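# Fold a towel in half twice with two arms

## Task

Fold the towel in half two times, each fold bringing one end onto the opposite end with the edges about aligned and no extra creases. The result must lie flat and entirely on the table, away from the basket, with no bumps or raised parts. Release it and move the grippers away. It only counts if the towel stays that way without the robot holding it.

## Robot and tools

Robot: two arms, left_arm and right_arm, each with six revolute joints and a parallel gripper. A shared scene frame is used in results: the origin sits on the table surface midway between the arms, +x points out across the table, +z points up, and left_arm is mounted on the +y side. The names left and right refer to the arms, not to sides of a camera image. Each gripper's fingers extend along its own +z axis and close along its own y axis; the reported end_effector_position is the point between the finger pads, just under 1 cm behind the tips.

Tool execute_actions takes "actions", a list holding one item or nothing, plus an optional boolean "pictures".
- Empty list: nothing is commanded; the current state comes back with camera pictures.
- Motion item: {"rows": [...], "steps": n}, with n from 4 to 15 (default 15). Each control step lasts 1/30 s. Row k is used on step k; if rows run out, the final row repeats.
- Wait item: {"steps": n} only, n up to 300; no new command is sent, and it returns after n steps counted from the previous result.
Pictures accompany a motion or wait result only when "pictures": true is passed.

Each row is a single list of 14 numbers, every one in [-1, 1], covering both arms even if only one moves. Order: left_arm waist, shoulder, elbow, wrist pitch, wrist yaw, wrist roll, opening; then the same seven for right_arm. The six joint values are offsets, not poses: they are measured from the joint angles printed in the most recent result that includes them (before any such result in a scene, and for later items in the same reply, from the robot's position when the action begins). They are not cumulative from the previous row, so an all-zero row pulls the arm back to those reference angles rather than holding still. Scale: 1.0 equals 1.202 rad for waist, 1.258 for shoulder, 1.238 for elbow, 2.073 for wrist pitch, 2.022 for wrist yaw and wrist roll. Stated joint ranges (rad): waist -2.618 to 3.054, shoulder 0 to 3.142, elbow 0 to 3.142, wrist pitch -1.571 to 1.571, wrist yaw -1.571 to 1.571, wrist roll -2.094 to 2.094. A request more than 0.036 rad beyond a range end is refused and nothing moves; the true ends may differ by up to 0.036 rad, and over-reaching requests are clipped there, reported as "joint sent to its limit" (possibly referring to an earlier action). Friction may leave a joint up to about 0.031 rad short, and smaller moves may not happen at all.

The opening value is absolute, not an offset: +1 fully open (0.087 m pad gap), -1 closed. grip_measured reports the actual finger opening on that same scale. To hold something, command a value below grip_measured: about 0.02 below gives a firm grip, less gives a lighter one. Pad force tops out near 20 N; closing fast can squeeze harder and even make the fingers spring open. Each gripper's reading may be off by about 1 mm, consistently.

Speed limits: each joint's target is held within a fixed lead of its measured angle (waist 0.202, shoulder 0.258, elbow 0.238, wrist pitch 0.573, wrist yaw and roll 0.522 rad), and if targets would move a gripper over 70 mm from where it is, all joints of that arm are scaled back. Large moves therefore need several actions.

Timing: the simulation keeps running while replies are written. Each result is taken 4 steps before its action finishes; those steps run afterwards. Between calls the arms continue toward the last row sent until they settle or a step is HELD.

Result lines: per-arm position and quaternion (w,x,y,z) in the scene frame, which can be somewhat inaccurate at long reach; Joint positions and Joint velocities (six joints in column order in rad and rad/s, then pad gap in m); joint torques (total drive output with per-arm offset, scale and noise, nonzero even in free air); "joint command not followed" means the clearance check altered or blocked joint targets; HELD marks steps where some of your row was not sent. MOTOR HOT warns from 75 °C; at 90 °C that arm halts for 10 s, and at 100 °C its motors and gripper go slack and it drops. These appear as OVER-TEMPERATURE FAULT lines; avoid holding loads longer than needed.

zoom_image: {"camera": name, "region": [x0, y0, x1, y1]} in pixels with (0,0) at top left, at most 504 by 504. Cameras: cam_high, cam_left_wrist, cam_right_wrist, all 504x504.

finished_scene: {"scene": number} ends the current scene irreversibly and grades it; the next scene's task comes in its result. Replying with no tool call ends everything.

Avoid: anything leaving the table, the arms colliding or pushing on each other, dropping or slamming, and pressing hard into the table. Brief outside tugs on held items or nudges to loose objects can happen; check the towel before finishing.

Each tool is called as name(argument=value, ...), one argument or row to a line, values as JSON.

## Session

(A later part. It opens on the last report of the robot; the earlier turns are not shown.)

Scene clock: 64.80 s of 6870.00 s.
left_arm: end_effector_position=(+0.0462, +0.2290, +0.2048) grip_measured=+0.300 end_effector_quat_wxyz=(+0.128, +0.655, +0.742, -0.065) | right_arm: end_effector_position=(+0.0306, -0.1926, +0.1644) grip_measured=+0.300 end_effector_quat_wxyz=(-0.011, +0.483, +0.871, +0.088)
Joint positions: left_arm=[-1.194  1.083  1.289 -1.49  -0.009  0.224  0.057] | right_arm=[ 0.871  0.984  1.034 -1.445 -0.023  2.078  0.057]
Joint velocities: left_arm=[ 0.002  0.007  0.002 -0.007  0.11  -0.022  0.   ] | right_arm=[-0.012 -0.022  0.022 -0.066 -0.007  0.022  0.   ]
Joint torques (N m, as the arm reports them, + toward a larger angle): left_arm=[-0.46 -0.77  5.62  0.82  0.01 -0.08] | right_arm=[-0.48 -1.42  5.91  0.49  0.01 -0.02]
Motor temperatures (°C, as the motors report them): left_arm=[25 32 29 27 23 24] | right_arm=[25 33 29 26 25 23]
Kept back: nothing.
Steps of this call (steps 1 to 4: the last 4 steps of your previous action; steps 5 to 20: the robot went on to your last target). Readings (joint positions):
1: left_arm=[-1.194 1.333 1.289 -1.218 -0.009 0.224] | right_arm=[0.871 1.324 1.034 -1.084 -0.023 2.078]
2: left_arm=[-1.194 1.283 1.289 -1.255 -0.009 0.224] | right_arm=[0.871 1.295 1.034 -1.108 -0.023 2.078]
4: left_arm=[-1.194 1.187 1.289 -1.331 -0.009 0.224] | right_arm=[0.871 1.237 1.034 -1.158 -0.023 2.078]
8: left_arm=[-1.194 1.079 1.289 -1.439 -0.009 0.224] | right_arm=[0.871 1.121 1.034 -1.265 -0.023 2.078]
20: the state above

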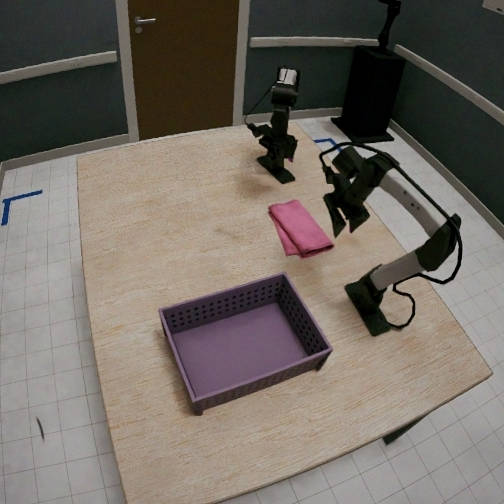

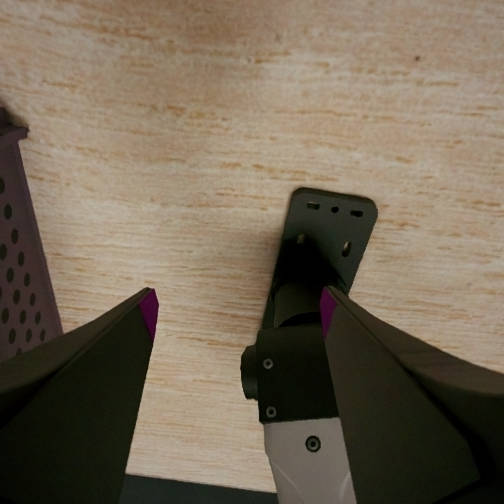

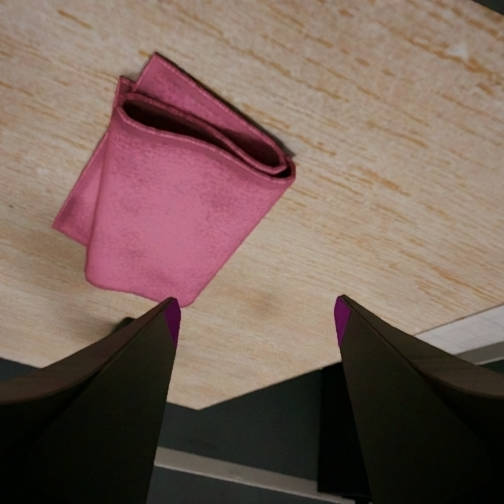

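execute_actions(
  actions=[
    {"rows":[[0.004,0.046,0.01,0.013,0,0,0,0,0,0,0,0,0,0.3],[0.008,0.092,0.02,0.027,0,0,-0.3,0,0,0,0,0,0,0.3],[0.011,0.138,0.03,0.04,0,0,-0.6,0,0,0,0,0,0,0.3],[0.015,0.184,0.04,0.053,0,0,-0.9,0,0,0,0,0,0,0.3],[0.019,0.23,0.05,0.067,0,0,-1,0,0,0,0,0,0,0.3],[0.023,0.276,0.06,0.08,0,0,-1,0,0,0,0,0,0,0.3],[0.027,0.322,0.07,0.093,0,0,-1,0,0,0,0,0,0,0.3],[0.03,0.368,0.08,0.107,0,0,-1,0,0,0,0,0,0,0.3],[0.034,0.414,0.09,0.12,0,0,-1,0,0,0,0,0,0,0.3],[0.038,0.46,0.1,0.133,0,0,-1,0,0,0,0,0,0,0.3],[0.042,0.506,0.11,0.147,0,0,-1,0,0,0,0,0,0,0.3],[0.046,0.552,0.12,0.16,0,0,-1,0,0,0,0,0,0,0.3],[0.049,0.598,0.13,0.173,0,0,-1,0,0,0,0,0,0,0.3],[0.053,0.644,0.14,0.187,0,0,-1,0,0,0,0,0,0,0.3],[0.057,0.69,0.15,0.2,0,0,-1,0,0,0,0,0,0,0.3]]},
  ],
)

execute_actions(
  actions=[
    {"steps":25},
  ],
  pictures=true,
)

Scene clock: 65.63 s of 6870.00 s.
left_arm: end_effector_position=(+0.0869, +0.1385, +0.1326) grip_measured=-1.000 end_effector_quat_wxyz=(+0.026, +0.651, +0.759, -0.009) | right_arm: end_effector_position=(+0.0296, -0.1944, +0.1638) grip_measured=+0.300 end_effector_quat_wxyz=(-0.011, +0.483, +0.871, +0.084)
Joint positions: left_arm=[-1.164  1.608  1.394 -1.303 -0.009  0.224  0.   ] | right_arm=[ 0.871  0.984  1.034 -1.454 -0.023  2.078  0.057]
Joint velocities: left_arm=[ 0.134  1.717  0.335  0.842  0.022 -0.037  0.   ] | right_arm=[-0.012 -0.012 -0.012  0.007 -0.007 -0.125 -0.   ]
Joint torques (N m, as the arm reports them, + toward a larger angle): left_arm=[ 0.44 -5.92  6.5   0.66  0.01 -0.06] | right_arm=[-0.34 -0.78  5.72  0.7   0.04 -0.08]
Motor temperatures (°C, as the motors report them): left_arm=[25 32 29 27 23 24] | right_arm=[25 33 29 26 25 23]
Steps of this call (steps 1 to 14: the robot went on to your last target; steps 15 to 25: the first 11 steps of this action). Readings (joint positions):
15: left_arm=[-1.194 1.087 1.289 -1.492 -0.009 0.224] | right_arm=[0.871 0.984 1.034 -1.453 -0.023 2.078]
16: left_arm=[-1.194 1.101 1.294 -1.491 -0.009 0.224] | right_arm=[0.871 0.984 1.034 -1.454 -0.023 2.078]
18: left_arm=[-1.194 1.174 1.317 -1.478 -0.009 0.224] | right_arm=[0.871 0.984 1.034 -1.454 -0.023 2.078]
22: left_arm=[-1.178 1.419 1.364 -1.386 -0.009 0.224] | right_arm=[0.871 0.984 1.034 -1.454 -0.023 2.078]
25: the state above

Scene clock: 66.47 s of 6870.00 s.
left_arm: end_effector_position=(+0.1178, +0.0856, +0.0444) grip_measured=-1.000 end_effector_quat_wxyz=(-0.009, +0.640, +0.768, +0.010) | right_arm: end_effector_position=(+0.0296, -0.1944, +0.1638) grip_measured=+0.300 end_effector_quat_wxyz=(-0.011, +0.483, +0.871, +0.084)
Joint positions: left_arm=[-1.135  1.956  1.453 -1.093 -0.009  0.224  0.   ] | right_arm=[ 0.871  0.984  1.034 -1.454 -0.023  2.078  0.057]
Joint velocities: left_arm=[-0.007 -0.002 -0.002  0.051 -0.037  0.007  0.   ] | right_arm=[ 0.002 -0.002  0.002 -0.022  0.007  0.007  0.   ]
Joint torques (N m, as the arm reports them, + toward a larger angle): left_arm=[ 0.23 -9.2   7.06  0.6   0.02 -0.09] | right_arm=[-0.25 -1.05  5.91  0.66  0.03  0.  ]
Motor temperatures (°C, as the motors report them): left_arm=[25 32 29 26 23 24] | right_arm=[25 33 29 26 25 23]
Kept back: nothing.
Steps of this call (steps 1 to 4: the last 4 steps of your previous action; steps 5 to 25: the robot went on to your last target). Readings (joint positions):
1: left_arm=[-1.160 1.668 1.405 -1.276 -0.009 0.224] | right_arm=[0.871 0.984 1.034 -1.454 -0.023 2.078]
2: left_arm=[-1.155 1.725 1.417 -1.249 -0.009 0.224] | right_arm=[0.871 0.984 1.034 -1.453 -0.023 2.078]
4: left_arm=[-1.146 1.838 1.442 -1.196 -0.009 0.224] | right_arm=[0.871 0.984 1.034 -1.454 -0.023 2.078]
8: left_arm=[-1.135 1.967 1.453 -1.120 -0.009 0.224] | right_arm=[0.871 0.984 1.034 -1.454 -0.023 2.078]
25: the state above

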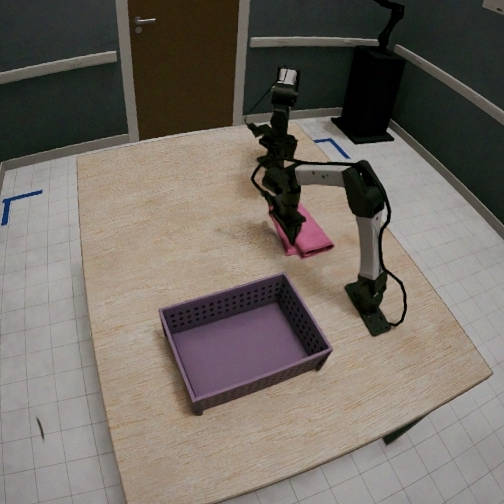

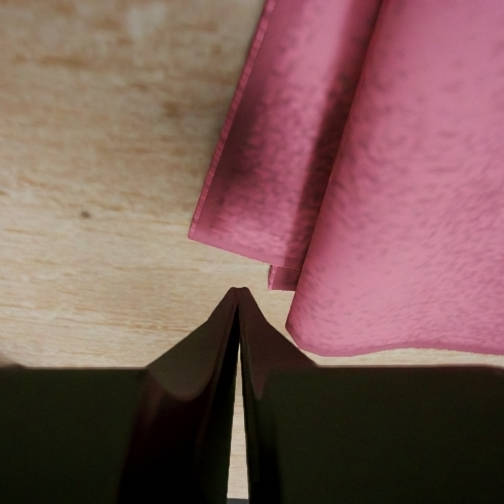

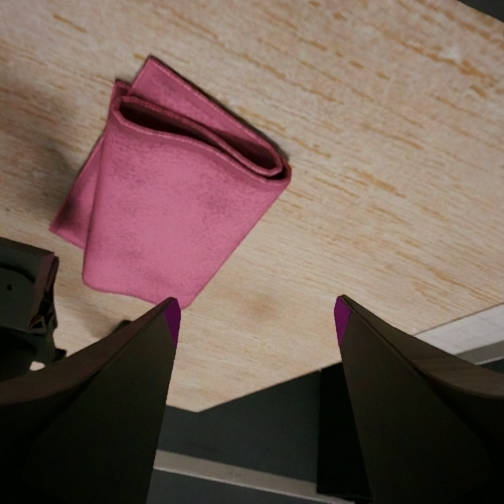

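execute_actions(
  actions=[
    {"rows":[[0.015,0.005,-0.01,0.015,0,0,-1,0,0,0,0,0,0,0.3],[0.03,0.01,-0.02,0.03,0,0,-1,0,0,0,0,0,0,0.3],[0.03,0.015,-0.03,0.045,0,0,-1,0,0,0,0,0,0,0.3],[0.03,0.02,-0.04,0.06,0,0,-1,0,0,0,0,0,0,0.3],[0.03,0.025,-0.05,0.07,0,0,-1,0,0,0,0,0,0,0.3],[0.03,0.03,-0.06,0.08,0,0,-1,0,0,0,0,0,0,0.3],[0.03,0.035,-0.07,0.08,0,0,-1,0,0,0,0,0,0,0.3],[0.03,0.045,-0.079,0.08,0,0,-1,0,0,0,0,0,0,0.3]]},
  ],
)

execute_actions(
  actions=[
    {"steps":8},
  ],
  pictures=true,
)

Scene clock: 67.17 s of 6870.00 s.
left_arm: end_effector_position=(+0.1284, +0.0847, +0.0147) grip_measured=-1.000 end_effector_quat_wxyz=(+0.000, +0.629, +0.778, +0.005) | right_arm: end_effector_position=(+0.0296, -0.1944, +0.1638) grip_measured=+0.300 end_effector_quat_wxyz=(-0.011, +0.483, +0.871, +0.084)
Joint positions: left_arm=[-1.106  1.99   1.383 -0.967 -0.009  0.224  0.   ] | right_arm=[ 0.871  0.984  1.034 -1.454 -0.023  2.078  0.057]
Joint velocities: left_arm=[ 0.002  0.222 -0.159  0.095 -0.022 -0.081  0.   ] | right_arm=[-0.012  0.017  0.007 -0.037 -0.037 -0.007  0.001]
Joint torques (N m, as the arm reports them, + toward a larger angle): left_arm=[-0.08 -8.58  4.63  0.73 -0.01 -0.1 ] | right_arm=[-0.43 -0.97  5.81  0.62  0.   -0.03]
Motor temperatures (°C, as the motors report them): left_arm=[25 32 29 26 23 24] | right_arm=[25 33 29 26 25 23]
Steps of this call (steps 1 to 10: the robot went on to your last target; steps 11 to 21: the first 11 steps of this action). Readings (joint positions):
11: left_arm=[-1.134 1.956 1.453 -1.092 -0.009 0.224] | right_arm=[0.871 0.984 1.034 -1.454 -0.023 2.078]
12: left_arm=[-1.132 1.956 1.453 -1.088 -0.009 0.224] | right_arm=[0.871 0.984 1.034 -1.454 -0.023 2.078]
14: left_arm=[-1.120 1.956 1.447 -1.060 -0.009 0.224] | right_arm=[0.871 0.984 1.034 -1.454 -0.023 2.078]
18: left_arm=[-1.106 1.966 1.408 -0.988 -0.009 0.224] | right_arm=[0.871 0.984 1.034 -1.454 -0.023 2.078]
21: the state above

Scene clock: 67.43 s of 6870.00 s.
left_arm: end_effector_position=(+0.1283, +0.0853, +0.0124) grip_measured=-1.000 end_effector_quat_wxyz=(-0.001, +0.629, +0.778, +0.006) | right_arm: end_effector_position=(+0.0296, -0.1943, +0.1639) grip_measured=+0.300 end_effector_quat_wxyz=(-0.011, +0.483, +0.871, +0.084)
Joint positions: left_arm=[-1.106  1.995  1.379 -0.962 -0.01   0.224  0.   ] | right_arm=[ 0.871  0.984  1.034 -1.453 -0.023  2.078  0.057]
Joint velocities: left_arm=[ 0.002 -0.002  0.002  0.037  0.022 -0.022  0.   ] | right_arm=[ 0.007 -0.007 -0.002  0.022 -0.007  0.037 -0.001]
Joint torques (N m, as the arm reports them, + toward a larger angle): left_arm=[ 0.04 -8.09  3.94  0.8  -0.02 -0.13] | right_arm=[-0.46 -0.86  5.71  0.62  0.04 -0.03]
Motor temperatures (°C, as the motors report them): left_arm=[25 32 29 26 23 24] | right_arm=[25 33 29 26 25 23]
Kept back: nothing.
Steps of this call (steps 1 to 4: the last 4 steps of your previous action; steps 5 to 8: the robot went on to your last target). Readings (joint positions):
1: left_arm=[-1.106 1.996 1.379 -0.965 -0.009 0.224] | right_arm=[0.871 0.984 1.034 -1.454 -0.023 2.078]
2: left_arm=[-1.106 1.997 1.379 -0.963 -0.010 0.224] | right_arm=[0.871 0.984 1.034 -1.454 -0.023 2.078]
4: left_arm=[-1.106 1.995 1.379 -0.962 -0.010 0.224] | right_arm=[0.871 0.984 1.034 -1.453 -0.023 2.078]
8: the state above

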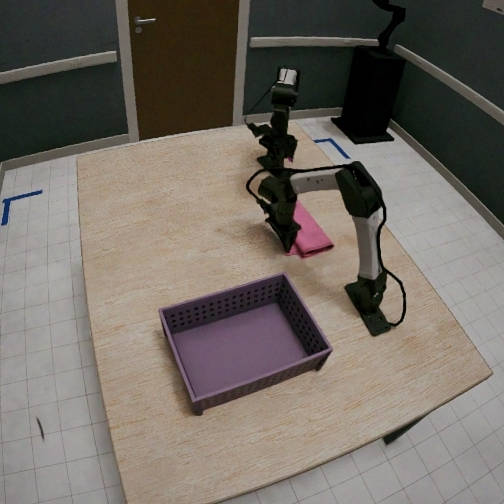

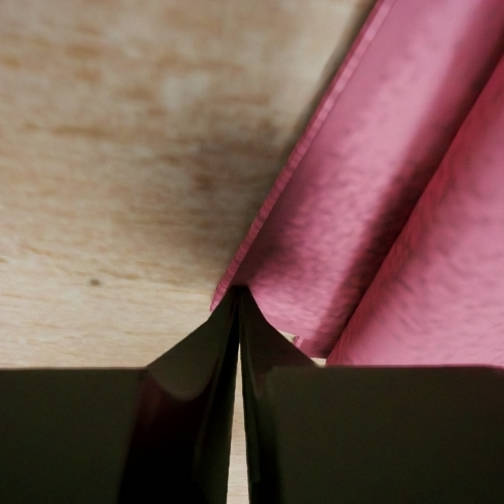

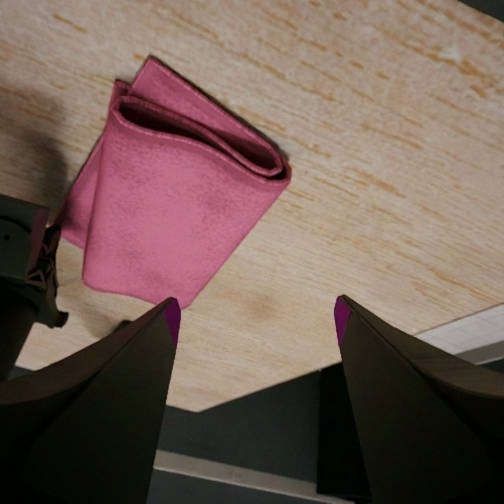

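execute_actions(
  actions=[
    {"rows":[[-0.007,0.02,-0.015,-0.006,0,0,-1,0,0,0,0,0,0,0.3],[-0.014,0.02,-0.015,-0.012,0,0,-1,0,0,0,0,0,0,0.3],[-0.021,0.02,-0.015,-0.018,0,0,-1,0,0,0,0,0,0,0.3],[-0.028,0.02,-0.015,-0.024,0,0,-1,0,0,0,0,0,0,0.3],[-0.035,0.02,-0.015,-0.03,0,0,-1,0,0,0,0,0,0,0.3],[-0.042,0.02,-0.015,-0.036,0,0,-1,0,0,0,0,0,0,0.3],[-0.049,0.02,-0.015,-0.042,0,0,-1,0,0,0,0,0,0,0.3],[-0.056,0.02,-0.015,-0.048,0,0,-1,0,0,0,0,0,0,0.3]]},
  ],
)

execute_actions(
  actions=[
    {"steps":8},
  ],
  pictures=true,
)

Scene clock: 68.03 s of 6870.00 s.
left_arm: end_effector_position=(+0.1068, +0.0904, +0.0153) grip_measured=-1.000 end_effector_quat_wxyz=(-0.025, +0.651, +0.758, +0.021) | right_arm: end_effector_position=(+0.0296, -0.1943, +0.1639) grip_measured=+0.300 end_effector_quat_wxyz=(-0.011, +0.483, +0.871, +0.084)
Joint positions: left_arm=[-1.165  1.995  1.379 -1.018 -0.015  0.224  0.   ] | right_arm=[ 0.871  0.984  1.034 -1.453 -0.023  2.078  0.057]
Joint velocities: left_arm=[-0.115 -0.002 -0.007 -0.154 -0.022 -0.022  0.   ] | right_arm=[-0.007  0.002 -0.012 -0.051  0.051 -0.022  0.   ]
Joint torques (N m, as the arm reports them, + toward a larger angle): left_arm=[-0.61 -7.34  4.11  0.28  0.07 -0.11] | right_arm=[-0.49 -0.92  5.77  0.63  0.05 -0.03]
Motor temperatures (°C, as the motors report them): left_arm=[25 32 29 26 23 24] | right_arm=[25 33 29 26 25 23]
Steps of this call (steps 1 to 7: the robot went on to your last target; steps 8 to 18: the first 11 steps of this action). Readings (joint positions):
8: left_arm=[-1.106 1.995 1.379 -0.963 -0.010 0.224] | right_arm=[0.871 0.984 1.034 -1.454 -0.023 2.078]
9: left_arm=[-1.106 1.995 1.379 -0.964 -0.010 0.224] | right_arm=[0.871 0.984 1.034 -1.454 -0.023 2.078]
11: left_arm=[-1.111 1.995 1.379 -0.967 -0.013 0.224] | right_arm=[0.871 0.984 1.034 -1.454 -0.023 2.078]
15: left_arm=[-1.142 1.995 1.379 -0.995 -0.015 0.224] | right_arm=[0.871 0.984 1.034 -1.454 -0.023 2.078]
18: the state above

Scene clock: 68.30 s of 6870.00 s.
left_arm: end_effector_position=(+0.1041, +0.0944, +0.0164) grip_measured=-1.000 end_effector_quat_wxyz=(-0.033, +0.652, +0.757, +0.026) | right_arm: end_effector_position=(+0.0296, -0.1944, +0.1638) grip_measured=+0.300 end_effector_quat_wxyz=(-0.011, +0.483, +0.871, +0.084)
Joint positions: left_arm=[-1.168  1.995  1.379 -1.038 -0.014  0.224  0.   ] | right_arm=[ 0.871  0.984  1.034 -1.454 -0.023  2.078  0.057]
Joint velocities: left_arm=[ 0.007  0.002 -0.007 -0.007 -0.037 -0.051  0.   ] | right_arm=[ 0.002 -0.002 -0.017  0.022 -0.007  0.037 -0.001]
Joint torques (N m, as the arm reports them, + toward a larger angle): left_arm=[-0.79 -7.42  4.12  0.22  0.06 -0.09] | right_arm=[-0.4  -0.86  5.89  0.57  0.   -0.03]
Motor temperatures (°C, as the motors report them): left_arm=[25 32 29 26 23 24] | right_arm=[25 32 29 26 25 23]
Kept back: nothing.
Steps of this call (steps 1 to 4: the last 4 steps of your previous action; steps 5 to 8: the robot went on to your last target). Readings (joint positions):
1: left_arm=[-1.168 1.995 1.379 -1.023 -0.015 0.224] | right_arm=[0.871 0.984 1.034 -1.453 -0.023 2.078]
2: left_arm=[-1.168 1.995 1.379 -1.027 -0.014 0.224] | right_arm=[0.871 0.984 1.034 -1.454 -0.023 2.078]
4: left_arm=[-1.168 1.995 1.379 -1.032 -0.014 0.224] | right_arm=[0.871 0.984 1.034 -1.453 -0.023 2.078]
8: the state above

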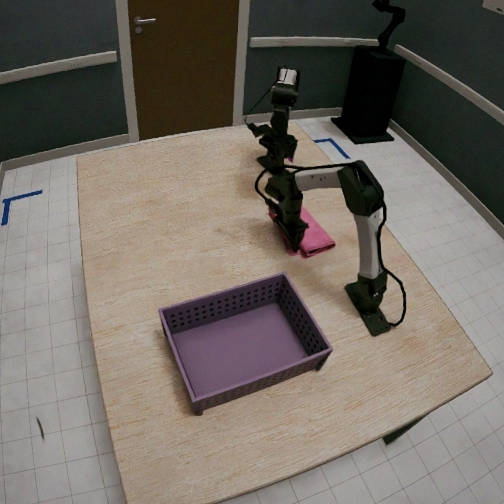

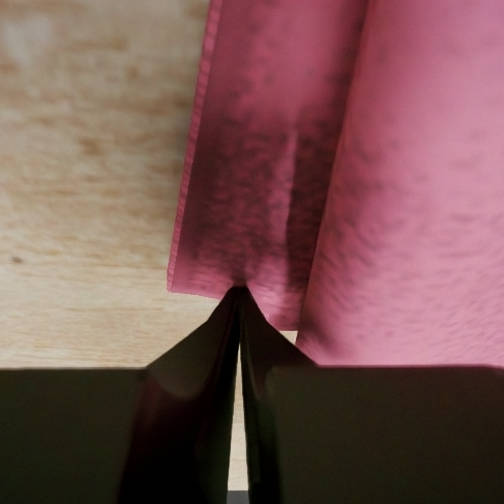

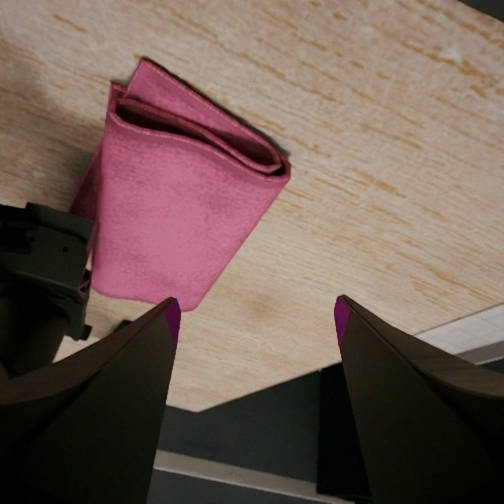

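execute_actions(
  actions=[
    {"rows":[[0,-0.03,0,0,0,0,-1,0,0,0,0,0,0,0.3],[0,-0.07,0,0,0,0,-1,0,0,0,0,0,0,0.3],[0,-0.12,0,-0.01,0,0,-1,0,0,0,0,0,0,0.3],[0,-0.17,0,-0.03,0,0,-1,0,0,0,0,0,0,0.3],[0,-0.22,0,-0.05,0,0,-1,0,0,0,0,0,0,0.3],[0,-0.27,0,-0.07,0,0,-1,0,0,0,0,0,0,0.3],[0,-0.32,0,-0.09,0,0,-1,0,0,0,0,0,0,0.3],[0,-0.37,0,-0.11,0,0,-1,0,0,0,0,0,0,0.3],[0,-0.42,0,-0.13,0,0,-1,0,0,0,0,0,0,0.3],[0,-0.47,0,-0.15,0,0,-1,0,0,0,0,0,0,0.3],[0,-0.52,0,-0.17,0,0,-1,0,0,0,0,0,0,0.3],[0,-0.57,-0.02,-0.19,0,0,-1,0,0,0,0,0,0,0.3],[0,-0.62,-0.04,-0.21,0,0,-1,0,0,0,0,0,0,0.3],[0,-0.67,-0.06,-0.22,0,0,-1,0,0,0,0,0,0,0.3],[0,-0.72,-0.07,-0.22,0,0,-1,0,0,0,0,0,0,0.3]]},
  ],
)

execute_actions(
  actions=[
    {"steps":18},
  ],
  pictures=true,
)

zoom_image(
  camera="cam_high",
  region=[240,170,350,280],
)

Scene clock: 68.97 s of 6870.00 s.
left_arm: end_effector_position=(+0.0950, +0.1178, +0.1646) grip_measured=-1.000 end_effector_quat_wxyz=(+0.137, +0.644, +0.750, -0.065) | right_arm: end_effector_position=(+0.0296, -0.1944, +0.1638) grip_measured=+0.300 end_effector_quat_wxyz=(-0.011, +0.483, +0.871, +0.084)
Joint positions: left_arm=[-1.168  1.464  1.378 -1.181 -0.014  0.224  0.   ] | right_arm=[ 0.871  0.984  1.034 -1.454 -0.023  2.078  0.057]
Joint velocities: left_arm=[ 0.002 -1.858 -0.017 -0.901 -0.095 -0.022  0.   ] | right_arm=[-0.012 -0.002  0.002 -0.037 -0.037  0.051 -0.   ]
Joint torques (N m, as the arm reports them, + toward a larger angle): left_arm=[-0.39 -4.68  6.37  0.62  0.04 -0.08] | right_arm=[-0.51 -0.84  5.76  0.61  0.01  0.02]
Motor temperatures (°C, as the motors report them): left_arm=[25 32 29 26 23 24] | right_arm=[25 32 29 26 25 23]
Steps of this call (steps 1 to 9: the robot went on to your last target; steps 10 to 20: the first 11 steps of this action). Readings (joint positions):
10: left_arm=[-1.168 1.992 1.379 -1.040 -0.014 0.224] | right_arm=[0.871 0.984 1.034 -1.454 -0.023 2.078]
11: left_arm=[-1.168 1.983 1.379 -1.041 -0.014 0.224] | right_arm=[0.871 0.984 1.034 -1.454 -0.023 2.078]
13: left_arm=[-1.168 1.927 1.377 -1.045 -0.014 0.224] | right_arm=[0.871 0.984 1.034 -1.454 -0.023 2.078]
17: left_arm=[-1.168 1.673 1.377 -1.103 -0.014 0.224] | right_arm=[0.871 0.984 1.034 -1.454 -0.023 2.078]
20: the state above

Scene clock: 69.57 s of 6870.00 s.
left_arm: end_effector_position=(+0.0540, +0.2228, +0.2132) grip_measured=-1.000 end_effector_quat_wxyz=(+0.154, +0.642, +0.748, -0.073) | right_arm: end_effector_position=(+0.0296, -0.1944, +0.1638) grip_measured=+0.300 end_effector_quat_wxyz=(-0.011, +0.483, +0.871, +0.084)
Joint positions: left_arm=[-1.168  1.077  1.314 -1.466 -0.014  0.224  0.   ] | right_arm=[ 0.871  0.984  1.034 -1.454 -0.023  2.078  0.057]
Joint velocities: left_arm=[-0.012 -0.007 -0.002 -0.051 -0.007  0.037  0.   ] | right_arm=[-0.002  0.007  0.007 -0.037 -0.007 -0.051 -0.001]
Joint torques (N m, as the arm reports them, + toward a larger angle): left_arm=[-0.42 -0.86  4.22  0.9   0.01 -0.1 ] | right_arm=[-0.35 -0.85  5.98  0.6  -0.02  0.03]
Motor temperatures (°C, as the motors report them): left_arm=[25 32 29 26 23 24] | right_arm=[25 32 29 26 25 23]
Kept back: nothing.
Steps of this call (steps 1 to 4: the last 4 steps of your previous action; steps 5 to 18: the robot went on to your last target). Readings (joint positions):
1: left_arm=[-1.168 1.401 1.378 -1.212 -0.014 0.224] | right_arm=[0.871 0.984 1.034 -1.453 -0.023 2.078]
2: left_arm=[-1.168 1.339 1.378 -1.245 -0.014 0.224] | right_arm=[0.871 0.984 1.034 -1.453 -0.023 2.078]
4: left_arm=[-1.168 1.218 1.364 -1.301 -0.014 0.224] | right_arm=[0.871 0.984 1.034 -1.454 -0.023 2.078]
8: left_arm=[-1.168 1.066 1.340 -1.415 -0.014 0.224] | right_arm=[0.871 0.984 1.034 -1.453 -0.023 2.078]
18: the state above

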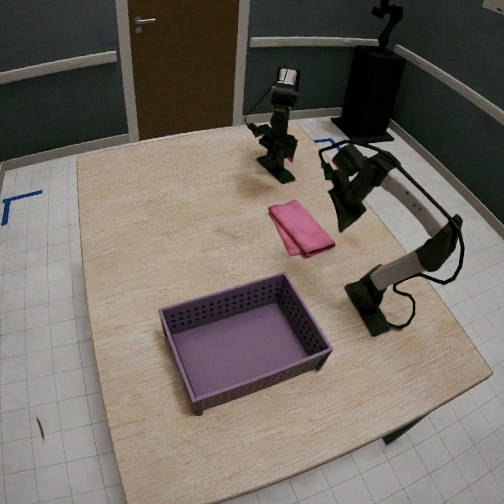

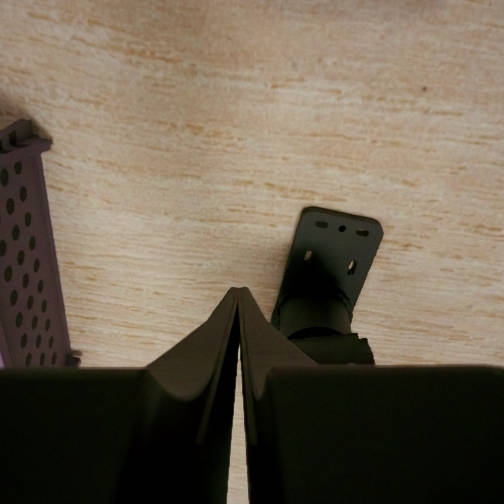

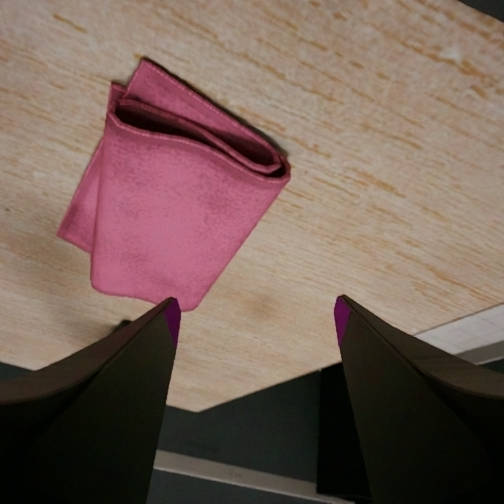

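Region (240, 170, 350, 280) of cam_high's 504x504 image, scaled by 4.582, with more detail than that image has.

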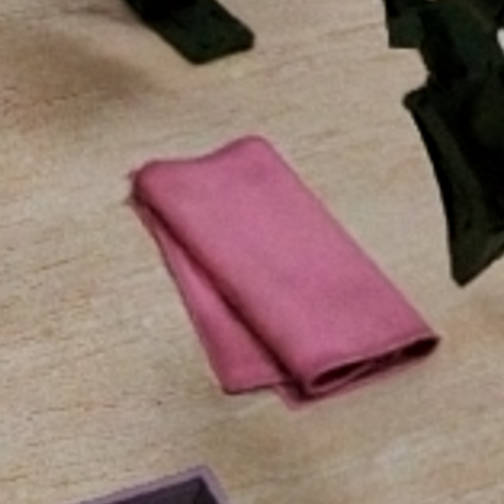

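finished_scene(
  scene=2,
)

The scene is finished: the task was done.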